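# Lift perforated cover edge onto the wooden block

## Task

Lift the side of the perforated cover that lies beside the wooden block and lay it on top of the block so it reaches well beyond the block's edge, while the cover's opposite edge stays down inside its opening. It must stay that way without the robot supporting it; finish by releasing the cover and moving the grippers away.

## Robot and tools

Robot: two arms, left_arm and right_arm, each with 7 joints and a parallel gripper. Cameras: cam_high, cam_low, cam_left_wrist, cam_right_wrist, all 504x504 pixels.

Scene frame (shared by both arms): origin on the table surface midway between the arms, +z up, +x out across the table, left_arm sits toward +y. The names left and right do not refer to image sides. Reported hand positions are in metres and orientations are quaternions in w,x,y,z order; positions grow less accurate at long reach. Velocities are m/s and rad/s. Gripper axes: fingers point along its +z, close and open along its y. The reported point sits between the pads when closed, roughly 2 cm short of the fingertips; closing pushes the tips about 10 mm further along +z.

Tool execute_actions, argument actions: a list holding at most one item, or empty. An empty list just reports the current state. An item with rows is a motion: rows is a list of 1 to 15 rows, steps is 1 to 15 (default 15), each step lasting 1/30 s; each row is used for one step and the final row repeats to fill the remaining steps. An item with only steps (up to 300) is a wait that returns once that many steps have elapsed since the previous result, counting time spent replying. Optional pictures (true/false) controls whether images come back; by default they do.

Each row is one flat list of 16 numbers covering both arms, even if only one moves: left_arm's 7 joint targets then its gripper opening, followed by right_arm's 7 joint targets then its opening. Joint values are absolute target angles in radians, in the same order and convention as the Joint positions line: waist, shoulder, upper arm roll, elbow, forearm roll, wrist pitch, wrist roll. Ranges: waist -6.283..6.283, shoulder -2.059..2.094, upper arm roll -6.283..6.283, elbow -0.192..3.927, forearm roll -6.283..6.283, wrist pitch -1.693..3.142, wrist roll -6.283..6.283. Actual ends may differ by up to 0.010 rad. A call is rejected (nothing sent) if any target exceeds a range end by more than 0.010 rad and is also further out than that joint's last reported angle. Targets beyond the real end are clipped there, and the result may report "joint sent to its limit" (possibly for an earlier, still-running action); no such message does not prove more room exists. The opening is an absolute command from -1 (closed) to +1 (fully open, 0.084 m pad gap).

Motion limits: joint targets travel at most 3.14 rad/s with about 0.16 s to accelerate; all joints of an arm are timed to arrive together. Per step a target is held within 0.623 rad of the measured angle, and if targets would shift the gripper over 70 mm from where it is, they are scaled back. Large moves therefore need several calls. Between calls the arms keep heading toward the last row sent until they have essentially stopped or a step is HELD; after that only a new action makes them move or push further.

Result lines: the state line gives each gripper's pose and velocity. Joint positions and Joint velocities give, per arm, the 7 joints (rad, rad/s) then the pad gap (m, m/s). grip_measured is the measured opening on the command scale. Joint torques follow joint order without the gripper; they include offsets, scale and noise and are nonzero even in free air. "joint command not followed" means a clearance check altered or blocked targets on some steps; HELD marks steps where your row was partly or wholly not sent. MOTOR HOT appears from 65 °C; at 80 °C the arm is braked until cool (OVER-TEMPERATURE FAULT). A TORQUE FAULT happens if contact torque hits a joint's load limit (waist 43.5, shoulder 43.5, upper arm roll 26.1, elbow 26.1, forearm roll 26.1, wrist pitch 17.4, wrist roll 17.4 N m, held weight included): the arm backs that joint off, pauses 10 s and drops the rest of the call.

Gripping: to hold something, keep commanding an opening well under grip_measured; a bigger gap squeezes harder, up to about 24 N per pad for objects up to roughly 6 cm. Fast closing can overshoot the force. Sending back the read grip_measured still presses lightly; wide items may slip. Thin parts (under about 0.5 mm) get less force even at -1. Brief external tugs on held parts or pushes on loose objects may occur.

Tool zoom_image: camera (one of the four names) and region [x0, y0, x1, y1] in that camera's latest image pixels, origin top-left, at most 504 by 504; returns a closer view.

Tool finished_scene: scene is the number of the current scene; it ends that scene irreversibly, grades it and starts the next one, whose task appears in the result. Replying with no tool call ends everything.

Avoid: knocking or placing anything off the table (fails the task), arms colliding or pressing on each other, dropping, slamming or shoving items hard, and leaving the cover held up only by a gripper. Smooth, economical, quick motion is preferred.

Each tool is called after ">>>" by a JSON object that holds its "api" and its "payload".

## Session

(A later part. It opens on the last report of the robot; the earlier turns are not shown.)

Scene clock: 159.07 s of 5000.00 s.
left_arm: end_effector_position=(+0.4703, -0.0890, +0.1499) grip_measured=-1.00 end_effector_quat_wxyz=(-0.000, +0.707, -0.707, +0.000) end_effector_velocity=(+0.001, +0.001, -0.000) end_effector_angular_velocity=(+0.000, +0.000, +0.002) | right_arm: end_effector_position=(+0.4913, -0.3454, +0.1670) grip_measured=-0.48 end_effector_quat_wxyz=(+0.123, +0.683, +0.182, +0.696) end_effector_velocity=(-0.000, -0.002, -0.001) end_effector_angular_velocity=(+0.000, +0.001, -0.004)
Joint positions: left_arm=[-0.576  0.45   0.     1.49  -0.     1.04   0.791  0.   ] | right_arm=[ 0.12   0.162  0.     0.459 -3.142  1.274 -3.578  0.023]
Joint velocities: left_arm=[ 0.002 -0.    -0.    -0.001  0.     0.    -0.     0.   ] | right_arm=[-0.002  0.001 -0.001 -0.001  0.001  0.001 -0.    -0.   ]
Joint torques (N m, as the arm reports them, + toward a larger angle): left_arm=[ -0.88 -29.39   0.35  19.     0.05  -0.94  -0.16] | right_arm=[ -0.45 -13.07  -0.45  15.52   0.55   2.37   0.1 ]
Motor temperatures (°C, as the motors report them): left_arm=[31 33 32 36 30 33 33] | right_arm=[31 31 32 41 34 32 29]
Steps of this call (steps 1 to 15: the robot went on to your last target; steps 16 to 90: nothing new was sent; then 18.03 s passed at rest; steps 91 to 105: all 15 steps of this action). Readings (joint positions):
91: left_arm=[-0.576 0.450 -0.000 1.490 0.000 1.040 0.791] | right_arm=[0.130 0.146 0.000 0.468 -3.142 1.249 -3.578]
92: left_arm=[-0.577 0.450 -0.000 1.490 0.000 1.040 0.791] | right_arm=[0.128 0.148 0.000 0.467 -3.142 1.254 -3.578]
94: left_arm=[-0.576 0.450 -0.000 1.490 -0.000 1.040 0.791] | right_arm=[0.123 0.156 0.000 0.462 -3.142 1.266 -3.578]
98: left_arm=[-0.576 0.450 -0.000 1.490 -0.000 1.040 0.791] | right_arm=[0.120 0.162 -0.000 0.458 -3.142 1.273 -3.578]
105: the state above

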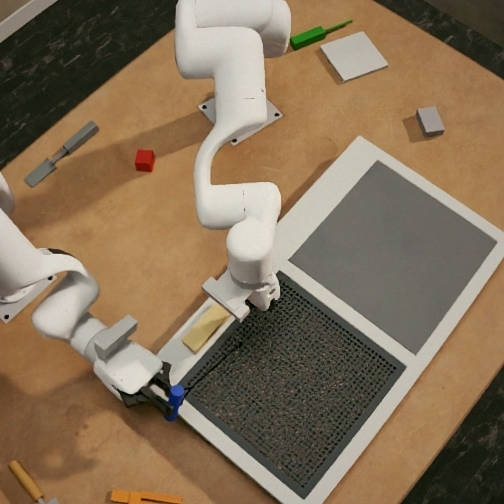

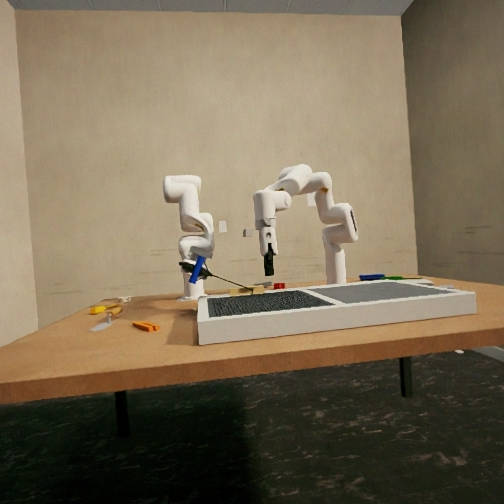

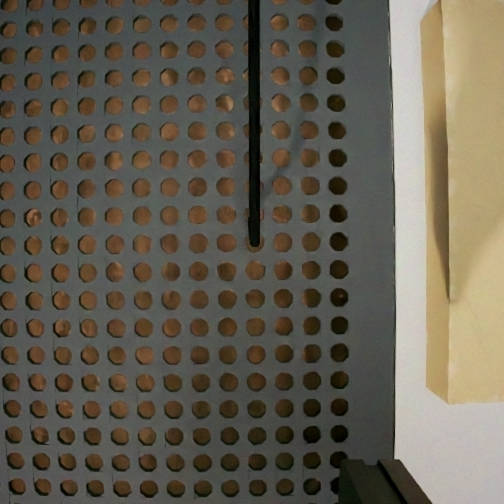

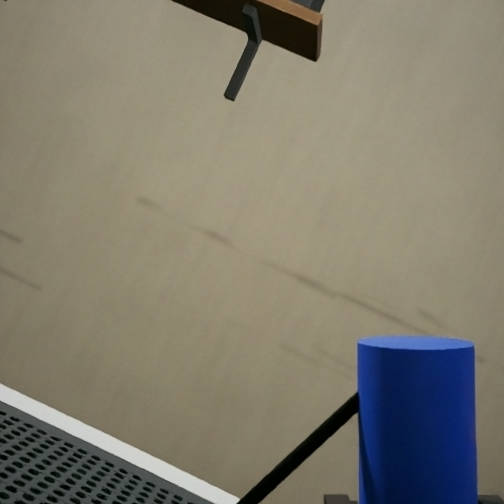

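>>> {"api": "execute_actions", "payload": {"actions": [{"rows":[[-0.5765,0.4498,0,1.4896,0,1.0398,0.7913,-1,0.118,0.165,0,0.4572,-3.1416,1.2786,-3.5779,-1],[-0.5765,0.4498,0,1.4896,0,1.0398,0.7913,-1,0.1166,0.168,0,0.4556,-3.1416,1.2832,-3.5779,-1],[-0.5765,0.4498,0,1.4896,0,1.0398,0.7913,-1,0.1166,0.168,0,0.4556,-3.1416,1.2832,-3.5779,-1],[-0.5765,0.4498,0,1.4896,0,1.0398,0.7913,-1,0.1166,0.1715,0,0.4558,-3.1416,1.2865,-3.5779,-1],[-0.5765,0.4498,0,1.4896,0,1.0398,0.7913,-1,0.1166,0.175,0,0.4561,-3.1416,1.2897,-3.5779,-1],[-0.5765,0.4498,0,1.4896,0,1.0398,0.7913,-1,0.1166,0.1786,0,0.4564,-3.1416,1.293,-3.5779,-1]],"steps":15}]}}

>>> {"api": "zoom_image", "payload": {"camera": "cam_left_wrist", "region": [200,170,310,280]}}

>>> {"api": "zoom_image", "payload": {"camera": "cam_high", "region": [215,325,265,375]}}

Scene clock: 187.60 s of 5000.00 s.
left_arm: end_effector_position=(+0.4703, -0.0890, +0.1499) grip_measured=-1.00 end_effector_quat_wxyz=(-0.000, +0.707, -0.707, -0.000) end_effector_velocity=(+0.000, +0.000, +0.000) end_effector_angular_velocity=(-0.000, -0.000, +0.001) | right_arm: end_effector_position=(+0.4902, -0.3471, +0.1620) grip_measured=-0.48 end_effector_quat_wxyz=(+0.124, +0.683, +0.181, +0.696) end_effector_velocity=(+0.000, +0.000, +0.001) end_effector_angular_velocity=(+0.000, -0.004, +0.001)
Joint positions: left_arm=[-0.576  0.45  -0.     1.49   0.     1.04   0.791  0.   ] | right_arm=[ 0.117  0.178  0.     0.457 -3.142  1.293 -3.578  0.023]
Joint velocities: left_arm=[ 0.    -0.001  0.    -0.    -0.     0.     0.     0.   ] | right_arm=[ 0.    -0.001  0.     0.001 -0.     0.002 -0.    -0.   ]
Joint torques (N m, as the arm reports them, + toward a larger angle): left_arm=[ -0.26 -29.18   0.1   19.21  -0.22  -1.    -0.08] | right_arm=[ -0.62 -13.27  -0.41  14.89   0.67   2.42   0.1 ]
Motor temperatures (°C, as the motors report them): left_arm=[31 33 32 36 30 33 33] | right_arm=[31 31 32 42 34 32 29]
Steps of this call (steps 1 to 15: the robot went on to your last target; steps 16 to 90: nothing new was sent; then 25.03 s passed at rest; steps 91 to 105: all 15 steps of this action). Readings (joint positions):
91: left_arm=[-0.576 0.450 0.000 1.490 -0.000 1.040 0.791] | right_arm=[0.119 0.162 0.000 0.459 -3.142 1.274 -3.578]
92: left_arm=[-0.576 0.450 0.000 1.490 -0.000 1.040 0.791] | right_arm=[0.119 0.162 0.000 0.459 -3.142 1.275 -3.578]
94: left_arm=[-0.576 0.450 0.000 1.490 0.000 1.040 0.791] | right_arm=[0.118 0.165 0.000 0.457 -3.142 1.280 -3.578]
98: left_arm=[-0.576 0.450 -0.000 1.490 0.000 1.040 0.791] | right_arm=[0.117 0.175 -0.000 0.456 -3.142 1.289 -3.578]
105: the state above

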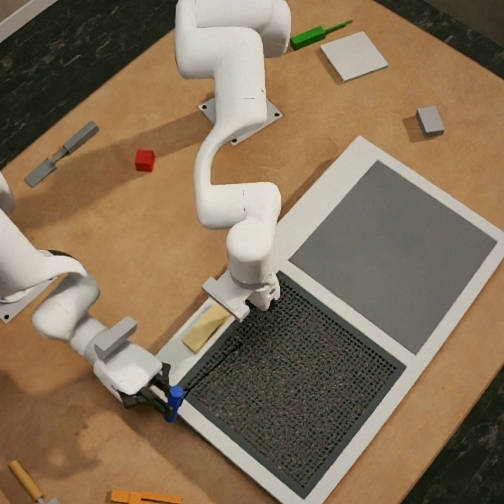

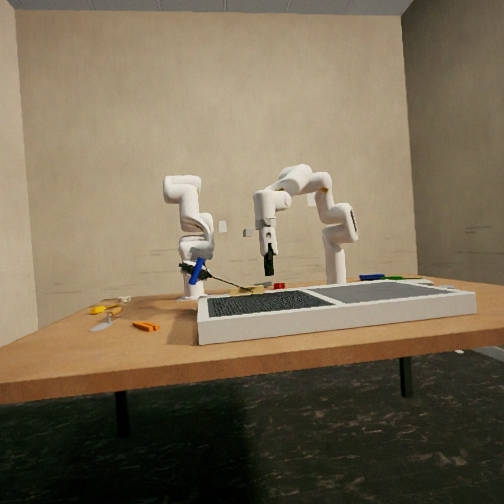

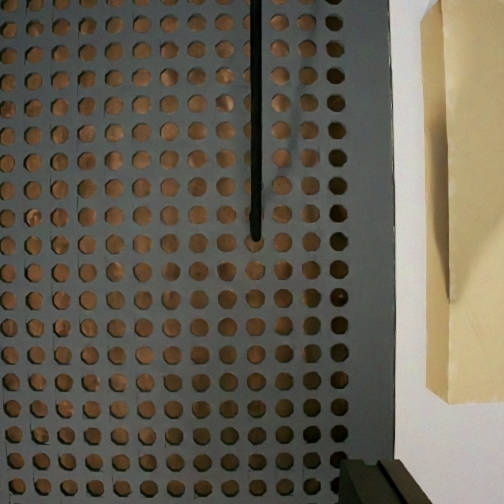

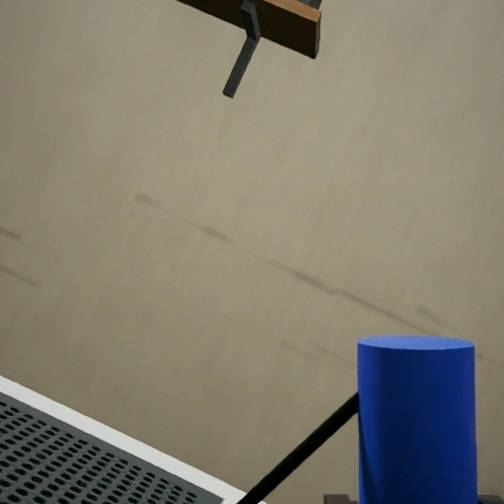

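Region (200, 170, 310, 280) of cam_left_wrist's 504x504 image, scaled by 4.582, with more detail than that image has.

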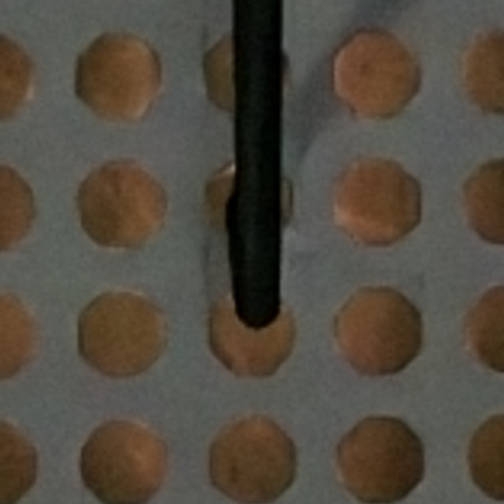

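Region (215, 325, 265, 375) of cam_high's 504x504 image, scaled by 10.080, with more detail than that image has.

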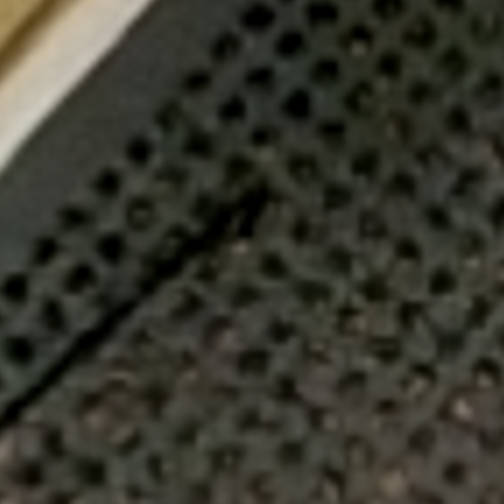

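>>> {"api": "execute_actions", "payload": {"actions": [{"rows":[[-0.5765,0.4498,0,1.4896,0,1.0398,0.7913,-1,0.1154,0.1841,0,0.4563,-3.1416,1.2985,-3.5779,-1],[-0.5765,0.4498,0,1.4896,0,1.0398,0.7913,-1,0.1143,0.1896,0,0.4562,-3.1416,1.3041,-3.5779,-1],[-0.5765,0.4498,0,1.4896,0,1.0398,0.7913,-1,0.1131,0.1951,0,0.4561,-3.1416,1.3096,-3.5779,-1],[-0.5765,0.4498,0,1.4896,0,1.0398,0.7913,-1,0.112,0.2006,0,0.456,-3.1416,1.3152,-3.5779,-1],[-0.5765,0.4498,0,1.4896,0,1.0398,0.7913,-1,0.1108,0.2061,0,0.456,-3.1416,1.3207,-3.5779,-1],[-0.5765,0.4498,0,1.4896,0,1.0398,0.7913,-1,0.1096,0.2117,0,0.456,-3.1416,1.3262,-3.5779,-1],[-0.5765,0.4498,0,1.4896,0,1.0398,0.7913,-1,0.1085,0.2172,0,0.456,-3.1416,1.3318,-3.5779,-1],[-0.5765,0.4498,0,1.4896,0,1.0398,0.7913,-1,0.1073,0.2227,0,0.4561,-3.1416,1.3373,-3.5779,-1],[-0.5765,0.4498,0,1.4896,0,1.0398,0.7913,-1,0.1062,0.2282,0,0.4561,-3.1416,1.3429,-3.5779,-1]],"steps":15}]}}

>>> {"api": "zoom_image", "payload": {"camera": "cam_left_wrist", "region": [200,150,310,260]}}

Scene clock: 209.40 s of 5000.00 s.
left_arm: end_effector_position=(+0.4703, -0.0890, +0.1499) grip_measured=-1.00 end_effector_quat_wxyz=(-0.000, +0.707, -0.707, +0.000) end_effector_velocity=(+0.000, +0.000, -0.000) end_effector_angular_velocity=(+0.000, -0.000, -0.000) | right_arm: end_effector_position=(+0.4886, -0.3526, +0.1484) grip_measured=-0.48 end_effector_quat_wxyz=(+0.128, +0.685, +0.178, +0.695) end_effector_velocity=(+0.003, +0.000, +0.004) end_effector_angular_velocity=(+0.001, -0.017, -0.000)
Joint positions: left_arm=[-0.576  0.45  -0.     1.49  -0.     1.04   0.791  0.   ] | right_arm=[ 0.106  0.228 -0.     0.456 -3.142  1.342 -3.578  0.023]
Joint velocities: left_arm=[ 0. -0. -0. -0.  0. -0. -0.  0.] | right_arm=[-0.     0.005  0.     0.007  0.001  0.015 -0.     0.   ]
Joint torques (N m, as the arm reports them, + toward a larger angle): left_arm=[ -0.6  -29.48   0.03  19.03  -0.14  -1.33  -0.13] | right_arm=[ -0.3  -13.83  -0.41  14.17   0.64   2.34  -0.02]
Motor temperatures (°C, as the motors report them): left_arm=[31 34 32 36 30 33 33] | right_arm=[31 31 32 41 34 32 29]
Steps of this call (steps 1 to 15: the robot went on to your last target; steps 16 to 90: nothing new was sent; then 18.30 s passed at rest; steps 91 to 105: all 15 steps of this action). Readings (joint positions):
91: left_arm=[-0.576 0.450 0.000 1.490 0.000 1.040 0.791] | right_arm=[0.117 0.179 0.000 0.456 -3.142 1.293 -3.578]
92: left_arm=[-0.577 0.450 0.000 1.490 0.000 1.040 0.791] | right_arm=[0.116 0.180 0.000 0.457 -3.142 1.295 -3.578]
94: left_arm=[-0.576 0.450 -0.000 1.490 0.000 1.040 0.791] | right_arm=[0.115 0.186 0.000 0.457 -3.142 1.301 -3.578]
98: left_arm=[-0.577 0.450 -0.000 1.490 -0.000 1.040 0.791] | right_arm=[0.111 0.207 -0.000 0.456 -3.142 1.321 -3.578]
105: the state above

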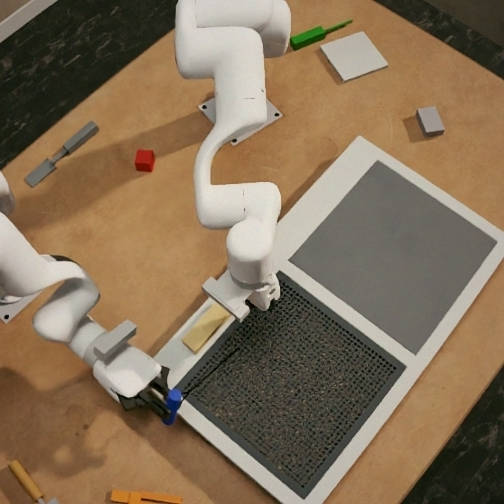

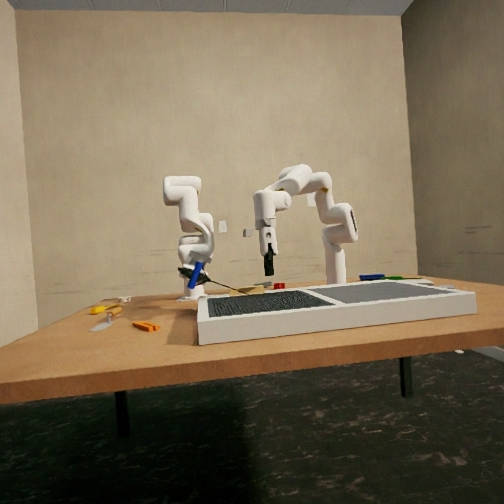

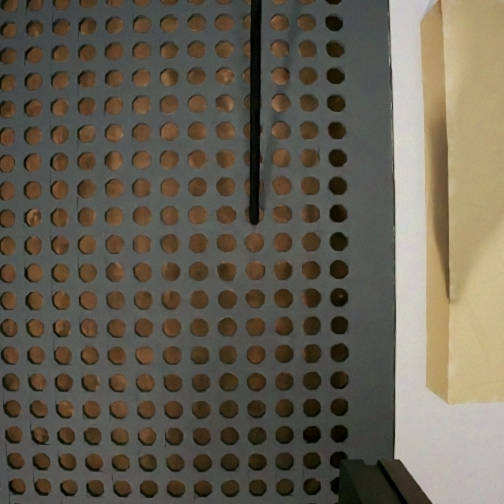

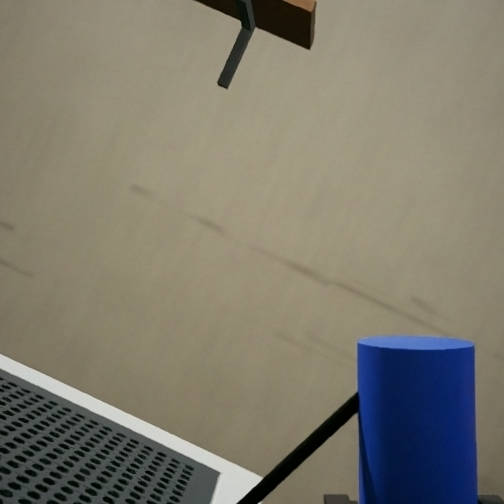

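Region (200, 150, 310, 260) of cam_left_wrist's 504x504 image, scaled by 4.582, with more detail than that image has.

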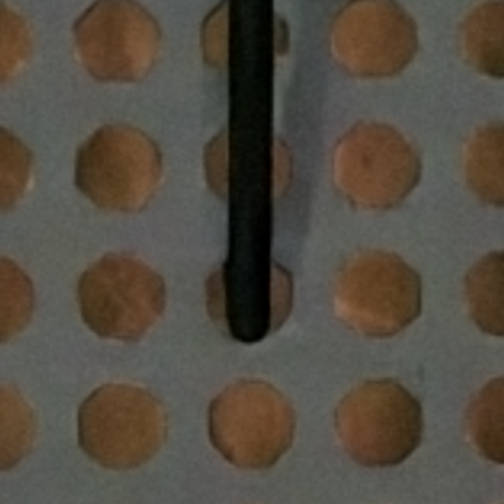

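>>> {"api": "execute_actions", "payload": {"actions": [{"rows":[[-0.5765,0.4498,0,1.4896,0,1.0398,0.7913,-1,0.1096,0.216,0,0.4567,-3.1416,1.3301,-3.5997,-1],[-0.5765,0.4498,0,1.4896,0,1.0398,0.7913,-1,0.113,0.2038,0,0.4573,-3.1416,1.3173,-3.6215,-1],[-0.5765,0.4498,0,1.4896,0,1.0398,0.7913,-1,0.1165,0.1917,0,0.4579,-3.1416,1.3046,-3.6434,-1],[-0.5765,0.4498,0,1.4896,0,1.0398,0.7913,-1,0.12,0.1795,0,0.4585,-3.1416,1.2918,-3.6652,-1],[-0.5765,0.4498,0,1.4896,0,1.0398,0.7913,-1,0.1243,0.168,0,0.4602,-3.1416,1.2786,-3.687,-1],[-0.5765,0.4498,0,1.4896,0,1.0398,0.7913,-1,0.1287,0.1565,0,0.4619,-3.1416,1.2654,-3.7088,-1],[-0.5765,0.4498,0,1.4896,0,1.0398,0.7913,-1,0.133,0.145,0,0.4636,-3.1416,1.2523,-3.7307,-1],[-0.5765,0.4498,0,1.4896,0,1.0398,0.7913,-1,0.1374,0.1336,0,0.4653,-3.1416,1.2391,-3.7525,-1]],"steps":15}]}}

>>> {"api": "zoom_image", "payload": {"camera": "cam_left_wrist", "region": [200,150,310,260]}}

Scene clock: 238.03 s of 5000.00 s.
left_arm: end_effector_position=(+0.4703, -0.0890, +0.1499) grip_measured=-1.00 end_effector_quat_wxyz=(-0.000, +0.707, -0.707, -0.000) end_effector_velocity=(+0.000, -0.000, +0.001) end_effector_angular_velocity=(-0.002, -0.001, -0.000) | right_arm: end_effector_position=(+0.4929, -0.3360, +0.1758) grip_measured=-0.48 end_effector_quat_wxyz=(+0.177, +0.663, +0.246, +0.685) end_effector_velocity=(-0.006, +0.002, -0.009) end_effector_angular_velocity=(-0.034, +0.027, +0.004)
Joint positions: left_arm=[-0.577  0.45   0.     1.49   0.     1.04   0.791  0.   ] | right_arm=[ 0.137  0.134  0.     0.465 -3.142  1.24  -3.75   0.023]
Joint velocities: left_arm=[-0.    -0.001 -0.     0.    -0.    -0.001 -0.     0.   ] | right_arm=[ 0.005 -0.003  0.001 -0.011  0.001 -0.022 -0.031 -0.   ]
Joint torques (N m, as the arm reports them, + toward a larger angle): left_arm=[ -0.68 -29.23  -0.05  19.31   0.24  -1.32  -0.22] | right_arm=[ -0.66 -12.99  -0.5   16.22   0.76   2.34   0.22]
Motor temperatures (°C, as the motors report them): left_arm=[31 34 32 36 30 33 33] | right_arm=[31 31 32 41 34 32 29]
Steps of this call (steps 1 to 15: the robot went on to your last target; steps 16 to 90: nothing new was sent; then 25.13 s passed at rest; steps 91 to 105: all 15 steps of this action). Readings (joint positions):
91: left_arm=[-0.576 0.450 0.000 1.490 -0.000 1.040 0.791] | right_arm=[0.106 0.228 -0.000 0.456 -3.142 1.343 -3.578]
92: left_arm=[-0.577 0.450 0.000 1.490 -0.000 1.040 0.791] | right_arm=[0.107 0.226 -0.000 0.456 -3.142 1.340 -3.583]
94: left_arm=[-0.576 0.450 0.000 1.490 -0.000 1.040 0.791] | right_arm=[0.110 0.214 -0.000 0.456 -3.142 1.326 -3.605]
98: left_arm=[-0.577 0.450 -0.000 1.490 -0.000 1.040 0.791] | right_arm=[0.123 0.171 -0.000 0.460 -3.142 1.282 -3.681]
105: the state above

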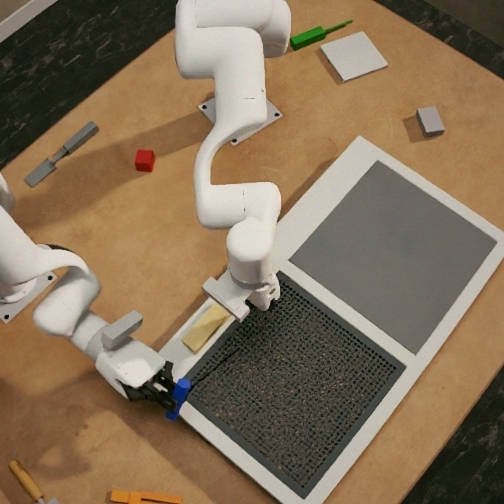

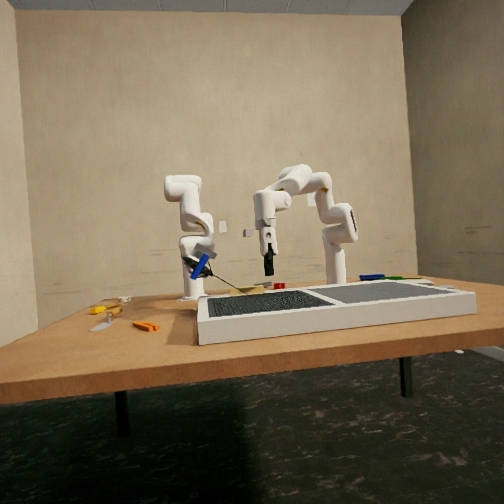

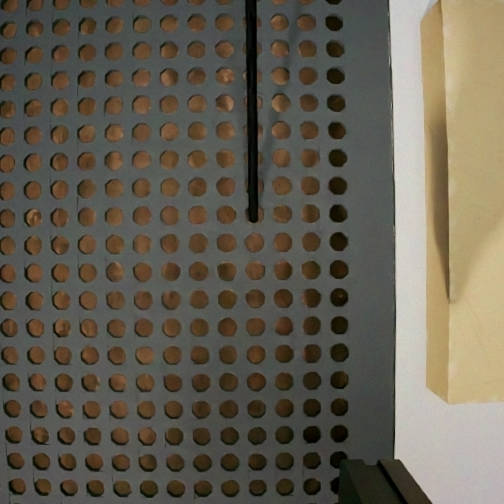

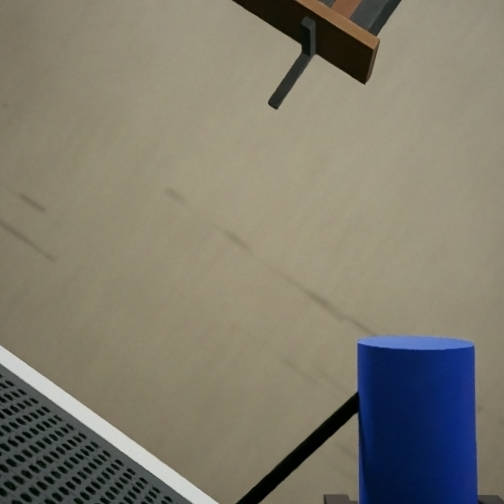

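Region (200, 150, 310, 260) of cam_left_wrist's 504x504 image, scaled by 4.582, with more detail than that image has.

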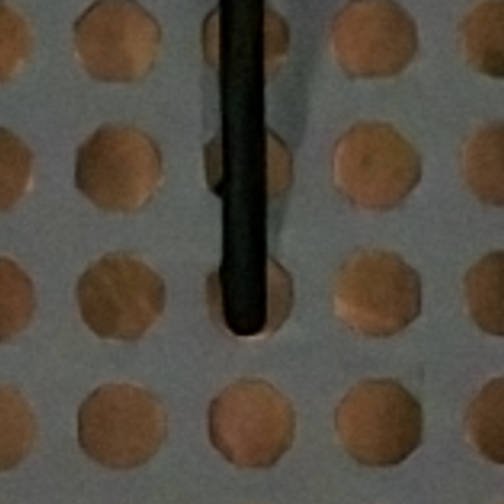

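>>> {"api": "execute_actions", "payload": {"actions": [{"rows":[[-0.5765,0.4498,0,1.4896,0,1.0398,0.7913,-1,0.1418,0.1227,0,0.4673,-3.1416,1.2262,-3.7743,-1],[-0.5765,0.4498,0,1.4896,0,1.0398,0.7913,-1,0.1465,0.1118,0,0.4693,-3.1416,1.2133,-3.7961,-1],[-0.5765,0.4498,0,1.4896,0,1.0398,0.7913,-1,0.1514,0.101,0,0.4713,-3.1416,1.2005,-3.8179,-1],[-0.5765,0.4498,0,1.4896,0,1.0398,0.7913,-1,0.1563,0.0901,0,0.4733,-3.1416,1.1876,-3.8397,-1],[-0.5765,0.4498,0,1.4896,0,1.0398,0.7913,-1,0.1617,0.081,0,0.4763,-3.1416,1.1756,-3.8615,-1],[-0.5765,0.4498,0,1.4896,0,1.0398,0.7913,-1,0.1671,0.072,0,0.4793,-3.1416,1.1635,-3.8833,-1],[-0.5765,0.4498,0,1.4896,0,1.0398,0.7913,-1,0.1726,0.063,0,0.4822,-3.1416,1.1515,-3.9052,-1],[-0.5765,0.4498,0,1.4896,0,1.0398,0.7913,-1,0.178,0.0539,0,0.4852,-3.1416,1.1395,-3.927,-1]],"steps":15}]}}

>>> {"api": "zoom_image", "payload": {"camera": "cam_left_wrist", "region": [200,150,310,260]}}

Scene clock: 282.80 s of 5000.00 s.
left_arm: end_effector_position=(+0.4703, -0.0890, +0.1499) grip_measured=-1.00 end_effector_quat_wxyz=(-0.000, +0.707, -0.707, +0.000) end_effector_velocity=(+0.000, +0.001, +0.000) end_effector_angular_velocity=(+0.000, -0.000, +0.001) | right_arm: end_effector_position=(+0.4961, -0.3139, +0.2019) grip_measured=-0.48 end_effector_quat_wxyz=(+0.222, +0.632, +0.316, +0.671) end_effector_velocity=(-0.003, -0.001, -0.005) end_effector_angular_velocity=(-0.031, +0.016, -0.001)
Joint positions: left_arm=[-0.577  0.45   0.     1.49  -0.     1.04   0.791  0.   ] | right_arm=[ 0.178  0.054  0.     0.485 -3.142  1.141 -3.925  0.023]
Joint velocities: left_arm=[ 0.001 -0.001  0.    -0.001  0.    -0.     0.     0.   ] | right_arm=[ 0.004 -0.004 -0.005 -0.006  0.001 -0.018 -0.029  0.   ]
Joint torques (N m, as the arm reports them, + toward a larger angle): left_arm=[ -0.61 -29.34   0.28  18.93   0.22  -1.12   0.04] | right_arm=[ -0.92 -12.34  -0.59  17.51   0.71   2.41   0.04]
Motor temperatures (°C, as the motors report them): left_arm=[31 34 32 36 30 33 33] | right_arm=[31 31 32 42 34 32 29]
Steps of this call (steps 1 to 15: the robot went on to your last target; steps 16 to 90: nothing new was sent; then 41.27 s passed at rest; steps 91 to 105: all 15 steps of this action). Readings (joint positions):
91: left_arm=[-0.576 0.450 0.000 1.490 -0.000 1.040 0.791] | right_arm=[0.137 0.133 -0.000 0.465 -3.142 1.239 -3.753]
92: left_arm=[-0.576 0.450 -0.000 1.490 -0.000 1.040 0.791] | right_arm=[0.138 0.132 -0.000 0.465 -3.142 1.236 -3.757]
94: left_arm=[-0.576 0.450 -0.000 1.490 0.000 1.040 0.791] | right_arm=[0.143 0.121 -0.000 0.467 -3.142 1.223 -3.780]
98: left_arm=[-0.576 0.450 -0.000 1.490 -0.000 1.040 0.791] | right_arm=[0.160 0.084 0.000 0.476 -3.142 1.180 -3.855]
105: the state above

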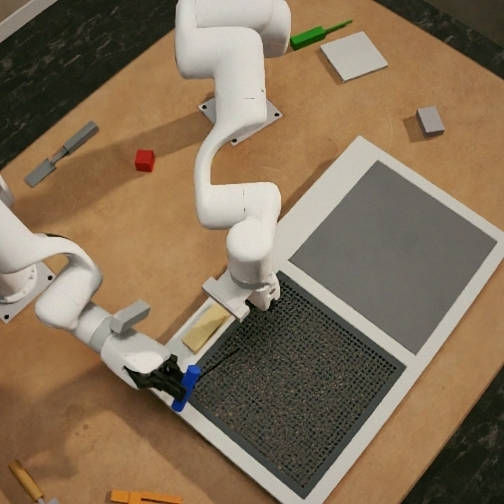

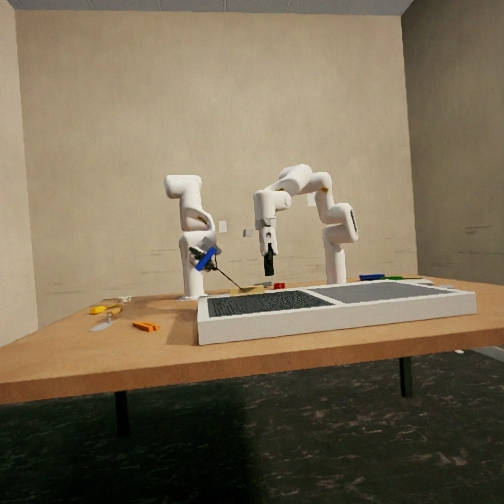

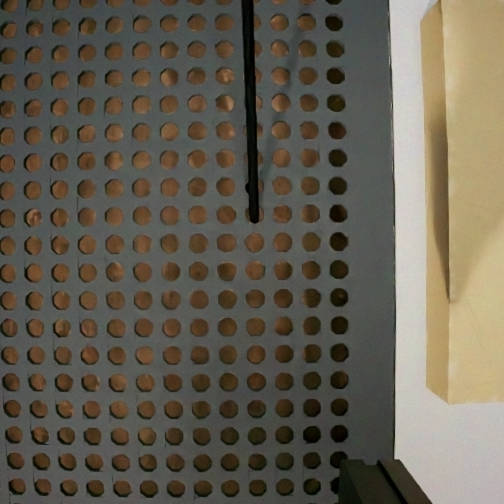

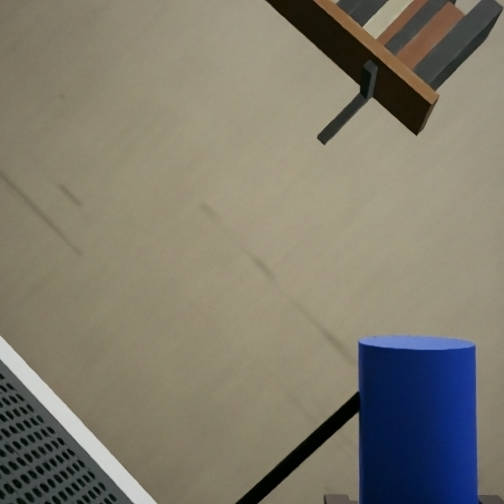

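Region (200, 150, 310, 260) of cam_left_wrist's 504x504 image, scaled by 4.582, with more detail than that image has.

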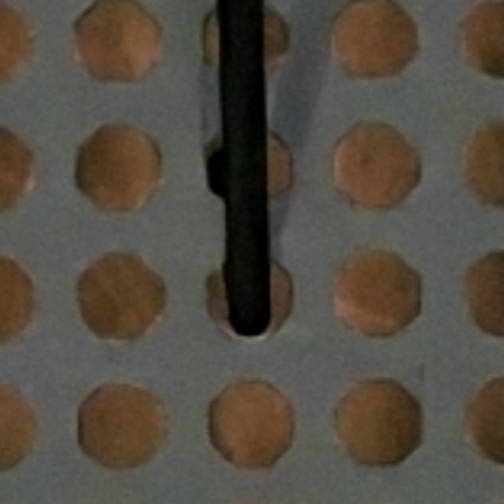

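>>> {"api": "execute_actions", "payload": {"actions": [{"rows":[[-0.1,0.3,0,1.4,0,1.1,0.7913,-1,0.178,0.0539,0,0.4852,-3.1416,1.1395,-3.927,-1]],"steps":8}], "pictures": false}}

>>> {"api": "execute_actions", "payload": {"actions": [{"rows":[[-0.1,0.3,0,1.4,0,1.1,0.7913,-1,0.1859,0.0444,0,0.4897,-3.1416,1.1255,-3.9561,-1],[-0.1,0.3,0,1.4,0,1.1,0.7913,-1,0.1938,0.0348,0,0.4942,-3.1416,1.1114,-3.9852,-1],[-0.1,0.3,0,1.4,0,1.1,0.7913,-1,0.2017,0.0253,0,0.4987,-3.1416,1.0974,-4.0143,-1],[-0.1,0.3,0,1.4,0,1.1,0.7913,-1,0.2102,0.0174,0,0.5035,-3.1416,1.0847,-4.0433,-1],[-0.1,0.3,0,1.4,0,1.1,0.7913,-1,0.2186,0.0095,0,0.5083,-3.1416,1.072,-4.0724,-1],[-0.1,0.3,0,1.4,0,1.1,0.7913,-1,0.2271,0.0016,0,0.5131,-3.1416,1.0593,-4.1015,-1],[-0.1,0.3,0,1.4,0,1.1,0.7913,-1,0.2361,-0.0044,0,0.5178,-3.1416,1.0486,-4.1306,-1],[-0.1,0.3,0,1.4,0,1.1,0.7913,-1,0.245,-0.0105,0,0.5224,-3.1416,1.0379,-4.1597,-1],[-0.1,0.3,0,1.4,0,1.1,0.7913,-1,0.254,-0.0165,0,0.5271,-3.1416,1.0272,-4.1888,-1],[-0.1,0.3,0,1.4,0,1.1,0.7913,-1,0.2635,-0.0212,0,0.5315,-3.1416,1.0181,-4.2179,-1],[-0.1,0.3,0,1.4,0,1.1,0.7913,-1,0.2729,-0.026,0,0.5358,-3.1416,1.009,-4.247,-1],[-0.1,0.3,0,1.4,0,1.1,0.7913,-1,0.2824,-0.0307,0,0.5402,-3.1416,0.9999,-4.2761,-1]],"steps":12}], "pictures": false}}

>>> {"api": "execute_actions", "payload": {"actions": [{"rows":[[-0.1,0.3,0,1.4,0,1.1,0.7913,-1,0.2943,-0.0353,0,0.545,-3.1416,0.9905,-4.3124,-1],[-0.1,0.3,0,1.4,0,1.1,0.7913,-1,0.3061,-0.0399,0,0.5499,-3.1416,0.981,-4.3488,-1],[-0.1,0.3,0,1.4,0,1.1,0.7913,-1,0.318,-0.0445,0,0.5547,-3.1416,0.9716,-4.3851,-1],[-0.1,0.3,0,1.4,0,1.1,0.7913,-1,0.3303,-0.0477,0,0.5586,-3.1416,0.9645,-4.4215,-1],[-0.1,0.3,0,1.4,0,1.1,0.7913,-1,0.3427,-0.051,0,0.5625,-3.1416,0.9573,-4.4578,-1],[-0.1,0.3,0,1.4,0,1.1,0.7913,-1,0.355,-0.0542,0,0.5664,-3.1416,0.9502,-4.4942,-1],[-0.1,0.3,0,1.4,0,1.1,0.7913,-1,0.3673,-0.0561,0,0.5688,-3.1416,0.9459,-4.5306,-1],[-0.1,0.3,0,1.4,0,1.1,0.7913,-1,0.3797,-0.0581,0,0.5712,-3.1416,0.9415,-4.5669,-1],[-0.1,0.3,0,1.4,0,1.1,0.7913,-1,0.392,-0.06,0,0.5736,-3.1416,0.9372,-4.6033,-1],[-0.1,0.3,0,1.4,0,1.1,0.7913,-1,0.4043,-0.0607,0,0.5747,-3.1416,0.9355,-4.6397,-1],[-0.1,0.3,0,1.4,0,1.1,0.7913,-1,0.4167,-0.0613,0,0.5757,-3.1416,0.9337,-4.676,-1],[-0.1,0.3,0,1.4,0,1.1,0.7913,-1,0.4229,-0.0617,0,0.5763,-3.1416,0.9328,-4.6942,-1],[-0.1,0.3,0,1.4,0,1.1,0.7913,-1,0.429,-0.062,0,0.5768,-3.1416,0.932,-4.7124,-1]],"steps":15}], "pictures": false}}

>>> {"api": "execute_actions", "payload": {"actions": [{"steps":8}]}}

Scene clock: 332.30 s of 5000.00 s.
left_arm: end_effector_position=(+0.5245, -0.0083, +0.1658) grip_measured=-1.00 end_effector_quat_wxyz=(-0.001, +0.764, -0.646, +0.000) end_effector_velocity=(+0.217, +0.399, +0.072) end_effector_angular_velocity=(+0.000, +0.003, +0.785) | right_arm: end_effector_position=(+0.4961, -0.3138, +0.2020) grip_measured=-0.48 end_effector_quat_wxyz=(+0.223, +0.632, +0.317, +0.671) end_effector_velocity=(-0.000, +0.000, -0.002) end_effector_angular_velocity=(-0.001, +0.003, +0.000)
Joint positions: left_arm=[-0.413  0.399  0.003  1.46   0.     1.06   0.791  0.   ] | right_arm=[ 0.178  0.054  0.     0.485 -3.142  1.139 -3.927  0.023]
Joint velocities: left_arm=[ 0.785 -0.244 -0.    -0.149 -0.001  0.098  0.     0.   ] | right_arm=[-0.     0.002  0.    -0.    -0.    -0.001 -0.    -0.   ]
Joint torques (N m, as the arm reports them, + toward a larger angle): left_arm=[ -5.23 -28.16  -3.06  17.81   0.07  -1.22  -0.09] | right_arm=[ -1.   -12.3   -0.83  17.22   0.76   2.12  -0.19]
Motor temperatures (°C, as the motors report them): left_arm=[31 34 32 36 30 33 33] | right_arm=[31 31 32 42 34 32 29]
Steps of this call (steps 1 to 15: the robot went on to your last target; steps 16 to 90: nothing new was sent; then 46.23 s passed at rest; steps 91 to 98: all 8 steps of this action). Readings (joint positions):
91: left_arm=[-0.576 0.450 -0.000 1.490 0.000 1.040 0.791] | right_arm=[0.178 0.054 0.000 0.485 -3.142 1.139 -3.927]
92: left_arm=[-0.572 0.448 -0.002 1.488 -0.000 1.041 0.791] | right_arm=[0.178 0.054 0.000 0.485 -3.142 1.139 -3.927]
94: left_arm=[-0.529 0.435 -0.011 1.478 -0.001 1.047 0.791] | right_arm=[0.178 0.054 0.000 0.485 -3.142 1.139 -3.927]
98: the state above

Scene clock: 332.70 s of 5000.00 s.
left_arm: end_effector_position=(+0.5824, +0.1550, +0.1934) grip_measured=-1.00 end_effector_quat_wxyz=(-0.001, +0.853, -0.522, +0.001) end_effector_velocity=(+0.044, +0.187, +0.030) end_effector_angular_velocity=(+0.012, -0.023, +0.341) | right_arm: end_effector_position=(+0.4978, -0.2738, +0.2302) grip_measured=-0.48 end_effector_quat_wxyz=(+0.281, +0.574, +0.413, +0.649) end_effector_velocity=(-0.005, +0.149, +0.080) end_effector_angular_velocity=(-0.841, -0.184, +0.270)
Joint positions: left_arm=[-0.11   0.303  0.006  1.403  0.     1.098  0.791  0.   ] | right_arm=[ 0.25  -0.013  0.001  0.525 -3.142  1.034 -4.174  0.023]
Joint velocities: left_arm=[ 0.291 -0.088  0.054 -0.039  0.004  0.031 -0.     0.   ] | right_arm=[ 0.271 -0.166  0.     0.134  0.001 -0.302 -0.861  0.   ]
Joint torques (N m, as the arm reports them, + toward a larger angle): left_arm=[-16.17 -23.42  -8.09  18.05  -0.31  -1.07  -0.21] | right_arm=[ -0.92 -11.14  -0.79  18.     0.72   2.27  -0.34]
Motor temperatures (°C, as the motors report them): left_arm=[31 34 32 36 30 33 33] | right_arm=[31 31 32 42 34 32 29]
Steps of this call (steps 1 to 12: all 12 steps of this action). Readings (joint positions):
1: left_arm=[-0.386 0.390 0.002 1.455 0.000 1.063 0.791] | right_arm=[0.178 0.054 -0.000 0.485 -3.142 1.139 -3.927]
2: left_arm=[-0.360 0.382 0.001 1.449 0.000 1.067 0.791] | right_arm=[0.179 0.053 -0.000 0.486 -3.142 1.137 -3.933]
4: left_arm=[-0.306 0.365 0.001 1.439 0.000 1.074 0.791] | right_arm=[0.187 0.043 -0.001 0.490 -3.141 1.123 -3.961]
8: left_arm=[-0.196 0.330 0.001 1.418 0.000 1.088 0.791] | right_arm=[0.215 0.013 -0.000 0.507 -3.142 1.078 -4.060]
12: the state above

Scene clock: 333.20 s of 5000.00 s.
left_arm: end_effector_position=(+0.5817, +0.1571, +0.1935) grip_measured=-1.00 end_effector_quat_wxyz=(+0.000, +0.854, -0.520, -0.000) end_effector_velocity=(-0.000, -0.001, +0.000) end_effector_angular_velocity=(-0.001, -0.000, -0.001) | right_arm: end_effector_position=(+0.4803, -0.1843, +0.2570) grip_measured=-0.48 end_effector_quat_wxyz=(+0.384, +0.408, +0.578, +0.594) end_effector_velocity=(-0.047, +0.127, +0.009) end_effector_angular_velocity=(-0.621, -0.242, +0.248)
Joint positions: left_arm=[-0.1    0.3   -0.     1.4   -0.     1.1    0.791  0.   ] | right_arm=[ 0.416 -0.061  0.001  0.575 -3.142  0.935 -4.671  0.023]
Joint velocities: left_arm=[ 0.    -0.    -0.001  0.    -0.    -0.    -0.     0.   ] | right_arm=[ 0.236 -0.016  0.01   0.022 -0.002 -0.045 -0.665 -0.   ]
Joint torques (N m, as the arm reports them, + toward a larger angle): left_arm=[ -0.44 -26.38  -0.01  18.99  -0.01  -1.23  -0.24] | right_arm=[ -3.61 -11.8   -2.15  19.93   0.78   2.07   0.75]
Motor temperatures (°C, as the motors report them): left_arm=[31 34 32 36 30 33 33] | right_arm=[31 31 32 42 34 32 29]
Steps of this call (steps 1 to 15: all 15 steps of this action). Readings (joint positions):
1: left_arm=[-0.103 0.301 0.007 1.402 0.000 1.099 0.791] | right_arm=[0.259 -0.018 0.000 0.529 -3.142 1.024 -4.203]
2: left_arm=[-0.101 0.300 0.005 1.401 0.000 1.099 0.791] | right_arm=[0.269 -0.023 0.000 0.534 -3.142 1.015 -4.232]
4: left_arm=[-0.102 0.301 -0.001 1.400 -0.000 1.100 0.791] | right_arm=[0.289 -0.032 0.000 0.542 -3.142 0.996 -4.295]
8: left_arm=[-0.103 0.301 -0.003 1.400 -0.000 1.100 0.791] | right_arm=[0.335 -0.048 0.000 0.559 -3.142 0.963 -4.434]
15: the state above

Scene clock: 333.47 s of 5000.00 s.
left_arm: end_effector_position=(+0.5818, +0.1574, +0.1936) grip_measured=-1.00 end_effector_quat_wxyz=(+0.000, +0.854, -0.520, -0.000) end_effector_velocity=(+0.000, +0.001, -0.000) end_effector_angular_velocity=(+0.001, +0.001, +0.001) | right_arm: end_effector_position=(+0.4779, -0.1782, +0.2574) grip_measured=-0.47 end_effector_quat_wxyz=(+0.392, +0.393, +0.588, +0.588) end_effector_velocity=(-0.001, +0.003, +0.001) end_effector_angular_velocity=(-0.008, -0.005, +0.005)
Joint positions: left_arm=[-0.1    0.3   -0.     1.4   -0.     1.1    0.791  0.   ] | right_arm=[ 0.429 -0.062 -0.     0.576 -3.142  0.932 -4.711  0.023]
Joint velocities: left_arm=[ 0.001  0.001  0.     0.     0.001  0.    -0.     0.   ] | right_arm=[ 0.003 -0.     0.001  0.001 -0.001 -0.    -0.008 -0.   ]
Joint torques (N m, as the arm reports them, + toward a larger angle): left_arm=[ -0.99 -26.88   0.26  19.1    0.26  -0.92   0.11] | right_arm=[ -1.51 -12.25  -1.46  20.86   0.88   2.29  -0.35]
Motor temperatures (°C, as the motors report them): left_arm=[31 34 32 36 30 33 33] | right_arm=[31 31 32 42 34 32 29]
Steps of this call (steps 1 to 8: the robot went on to your last target). Readings (joint positions):
1: left_arm=[-0.100 0.300 -0.000 1.400 -0.000 1.100 0.791] | right_arm=[0.422 -0.061 0.001 0.576 -3.142 0.933 -4.688]
2: left_arm=[-0.100 0.300 -0.000 1.400 -0.000 1.100 0.791] | right_arm=[0.425 -0.061 0.001 0.576 -3.142 0.933 -4.699]
4: left_arm=[-0.100 0.300 -0.000 1.400 -0.000 1.100 0.791] | right_arm=[0.428 -0.062 0.000 0.576 -3.142 0.932 -4.708]
8: the state above

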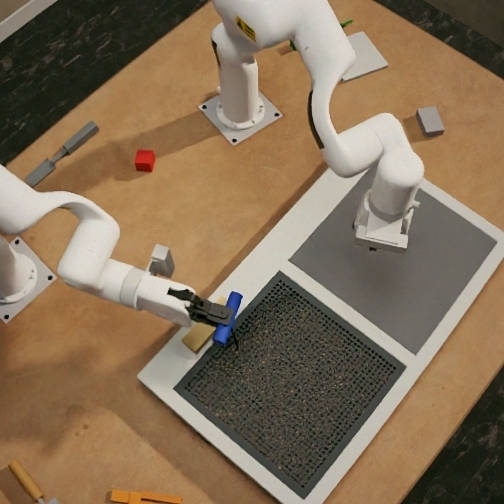

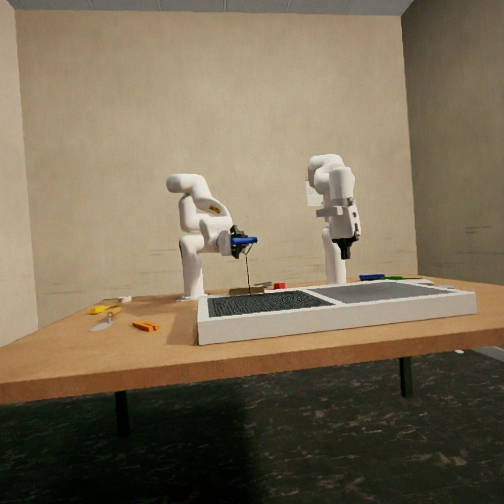

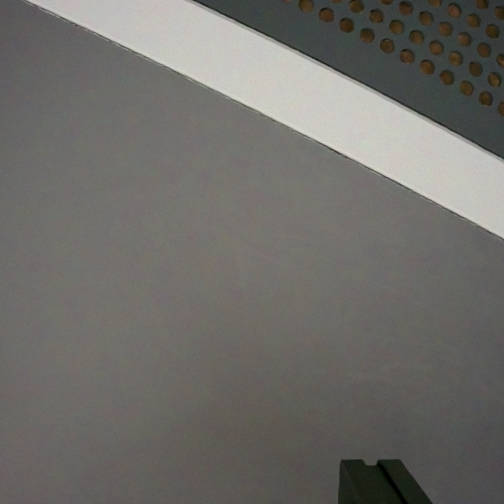

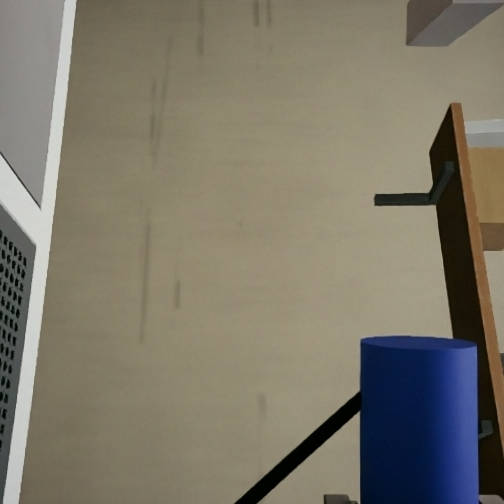

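>>> {"api": "execute_actions", "payload": {"actions": [{"rows":[[-0.1,0.3,0,1.4,0,1.1,0.7913,-1,0.433,-0.0645,0,0.5776,-3.1416,0.9287,-4.7124,-1],[-0.1,0.3,0,1.4,0,1.1,0.7913,-1,0.433,-0.067,0,0.5785,-3.1416,0.9253,-4.7124,-1],[-0.1,0.3,0,1.4,0,1.1,0.7913,-1,0.433,-0.0695,0,0.5794,-3.1416,0.9219,-4.7124,-1],[-0.1,0.3,0,1.4,0,1.1,0.7913,-1,0.433,-0.072,0,0.5803,-3.1416,0.9185,-4.7124,-1],[-0.1,0.3,0,1.4,0,1.1,0.7913,-1,0.433,-0.0745,0,0.5812,-3.1416,0.9151,-4.7124,-1],[-0.1,0.3,0,1.4,0,1.1,0.7913,-1,0.433,-0.077,0,0.5821,-3.1416,0.9117,-4.7124,-1],[-0.1,0.3,0,1.4,0,1.1,0.7913,-1,0.433,-0.0795,0,0.583,-3.1416,0.9083,-4.7124,-1],[-0.1,0.3,0,1.4,0,1.1,0.7913,-1,0.433,-0.082,0,0.584,-3.1416,0.9048,-4.7124,-1],[-0.1,0.3,0,1.4,0,1.1,0.7913,-1,0.433,-0.087,0,0.586,-3.1416,0.8978,-4.7124,-1],[-0.1,0.3,0,1.4,0,1.1,0.7913,-1,0.433,-0.093,0,0.5885,-3.1416,0.8893,-4.7124,-1],[-0.1,0.3,0,1.4,0,1.1,0.7913,-1,0.433,-0.099,0,0.591,-3.1416,0.8808,-4.7124,-1],[-0.1,0.3,0,1.4,0,1.1,0.7913,-1,0.433,-0.105,0,0.5936,-3.1416,0.8722,-4.7124,-1],[-0.1,0.3,0,1.4,0,1.1,0.7913,-1,0.433,-0.111,0,0.5962,-3.1416,0.8636,-4.7124,-1],[-0.1,0.3,0,1.4,0,1.1,0.7913,-1,0.433,-0.117,0,0.5988,-3.1416,0.855,-4.7124,-1],[-0.1,0.3,0,1.4,0,1.1,0.7913,-1,0.433,-0.1227,0,0.6013,-3.1416,0.8468,-4.7124,-1]],"steps":15}], "pictures": false}}

>>> {"api": "execute_actions", "payload": {"actions": [{"rows":[[-0.1,0.3,0,1.4,0,1.1,0.7913,-1,0.433,-0.128,0,0.6044,-3.1416,0.8384,-4.7124,-1],[-0.1,0.3,0,1.4,0,1.1,0.7913,-1,0.433,-0.1333,0,0.6075,-3.1416,0.83,-4.7124,-1],[-0.1,0.3,0,1.4,0,1.1,0.7913,-1,0.433,-0.1385,0,0.6106,-3.1416,0.8216,-4.7124,-1],[-0.1,0.3,0,1.4,0,1.1,0.7913,-1,0.433,-0.1438,0,0.6137,-3.1416,0.8132,-4.7124,-1],[-0.1,0.3,0,1.4,0,1.1,0.7913,-1,0.433,-0.1491,0,0.6168,-3.1416,0.8048,-4.7124,-1],[-0.1,0.3,0,1.4,0,1.1,0.7913,-1,0.433,-0.1544,0,0.62,-3.1416,0.7965,-4.7124,-1],[-0.1,0.3,0,1.4,0,1.1,0.7913,-1,0.433,-0.1597,0,0.6231,-3.1416,0.7881,-4.7124,-1],[-0.1,0.3,0,1.4,0,1.1,0.7913,-1,0.433,-0.165,0,0.6262,-3.1416,0.7797,-4.7124,-1],[-0.1,0.3,0,1.4,0,1.1,0.7913,-1,0.433,-0.1702,0,0.6293,-3.1416,0.7713,-4.7124,-1],[-0.1,0.3,0,1.4,0,1.1,0.7913,-1,0.433,-0.1755,0,0.6324,-3.1416,0.7629,-4.7124,-1]],"steps":15}]}}

Scene clock: 370.97 s of 5000.00 s.
left_arm: end_effector_position=(+0.5818, +0.1574, +0.1936) grip_measured=-1.00 end_effector_quat_wxyz=(-0.000, +0.854, -0.520, -0.000) end_effector_velocity=(-0.000, -0.000, -0.000) end_effector_angular_velocity=(+0.001, +0.002, -0.000) | right_arm: end_effector_position=(+0.4759, -0.1768, +0.2696) grip_measured=-0.48 end_effector_quat_wxyz=(+0.389, +0.394, +0.593, +0.585) end_effector_velocity=(+0.008, +0.001, +0.088) end_effector_angular_velocity=(+0.018, -0.032, -0.004)
Joint positions: left_arm=[-0.1    0.3   -0.     1.4   -0.     1.1    0.791  0.   ] | right_arm=[ 0.433 -0.102 -0.     0.588 -3.142  0.868 -4.713  0.023]
Joint velocities: left_arm=[-0.    -0.    -0.    -0.     0.     0.001  0.     0.   ] | right_arm=[-0.002 -0.18  -0.001  0.09   0.002 -0.235  0.003  0.   ]
Joint torques (N m, as the arm reports them, + toward a larger angle): left_arm=[ -0.45 -26.11   0.05  19.15   0.03  -1.08  -0.37] | right_arm=[ -0.42 -17.5   -0.08  30.98   0.67   5.57   0.  ]
Motor temperatures (°C, as the motors report them): left_arm=[31 34 32 37 30 33 33] | right_arm=[31 31 32 44 34 32 29]
Steps of this call (steps 1 to 30: the robot went on to your last target; steps 31 to 90: nothing new was sent; then 34.00 s passed at rest; steps 91 to 105: all 15 steps of this action). Readings (joint positions):
91: left_arm=[-0.100 0.300 -0.000 1.400 -0.000 1.100 0.791] | right_arm=[0.429 -0.062 -0.000 0.577 -3.142 0.932 -4.712]
92: left_arm=[-0.100 0.300 -0.000 1.400 0.000 1.100 0.791] | right_arm=[0.430 -0.063 -0.000 0.577 -3.142 0.931 -4.712]
94: left_arm=[-0.100 0.300 -0.000 1.400 -0.000 1.100 0.791] | right_arm=[0.432 -0.065 -0.000 0.578 -3.142 0.927 -4.713]
98: left_arm=[-0.100 0.300 -0.000 1.400 -0.000 1.100 0.791] | right_arm=[0.433 -0.075 -0.000 0.581 -3.142 0.915 -4.713]
105: the state above

Scene clock: 371.47 s of 5000.00 s.
left_arm: end_effector_position=(+0.5818, +0.1574, +0.1936) grip_measured=-1.00 end_effector_quat_wxyz=(-0.000, +0.854, -0.520, -0.000) end_effector_velocity=(+0.000, +0.001, +0.000) end_effector_angular_velocity=(-0.000, +0.000, +0.002) | right_arm: end_effector_position=(+0.4783, -0.1755, +0.3083) grip_measured=-0.48 end_effector_quat_wxyz=(+0.392, +0.391, +0.589, +0.590) end_effector_velocity=(-0.003, +0.000, +0.002) end_effector_angular_velocity=(-0.006, +0.015, +0.002)
Joint positions: left_arm=[-0.1    0.3    0.     1.4   -0.     1.1    0.791  0.   ] | right_arm=[ 0.433 -0.175 -0.     0.633 -3.142  0.765 -4.712  0.023]
Joint velocities: left_arm=[ 0.003 -0.001  0.     0.    -0.     0.001  0.     0.   ] | right_arm=[ 0.001 -0.016  0.001  0.005  0.    -0.037  0.001 -0.   ]
Joint torques (N m, as the arm reports them, + toward a larger angle): left_arm=[ -0.63 -26.72   0.19  19.18   0.21  -1.08  -0.02] | right_arm=[ -0.15 -15.37   0.25  30.58   0.67   5.68   0.09]
Motor temperatures (°C, as the motors report them): left_arm=[31 34 32 37 30 33 33] | right_arm=[31 31 32 44 34 32 29]
Steps of this call (steps 1 to 15: all 15 steps of this action). Readings (joint positions):
1: left_arm=[-0.100 0.300 0.000 1.400 -0.000 1.100 0.791] | right_arm=[0.433 -0.108 -0.000 0.591 -3.141 0.861 -4.712]
2: left_arm=[-0.100 0.300 0.000 1.400 0.000 1.100 0.791] | right_arm=[0.433 -0.114 -0.000 0.595 -3.141 0.853 -4.712]
4: left_arm=[-0.100 0.300 0.000 1.400 0.000 1.100 0.791] | right_arm=[0.433 -0.126 -0.000 0.602 -3.141 0.837 -4.712]
8: left_arm=[-0.100 0.300 -0.000 1.400 0.000 1.100 0.791] | right_arm=[0.433 -0.148 -0.000 0.615 -3.142 0.804 -4.712]
15: the state above

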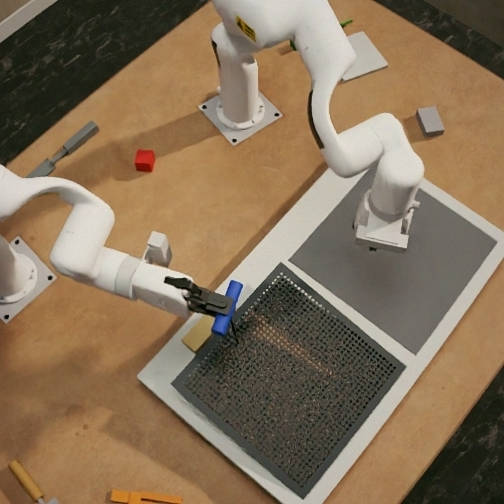

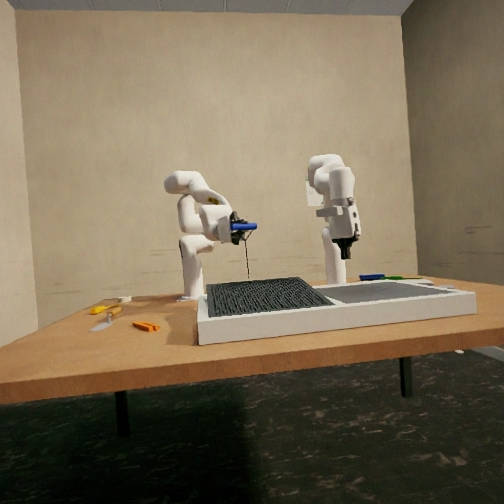

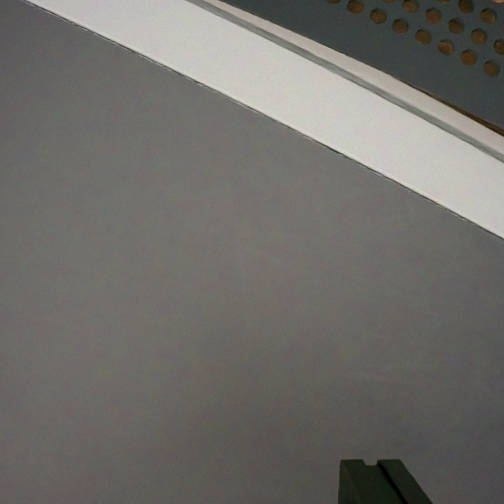

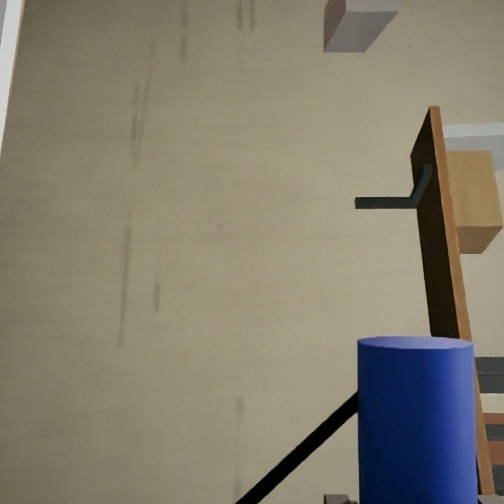

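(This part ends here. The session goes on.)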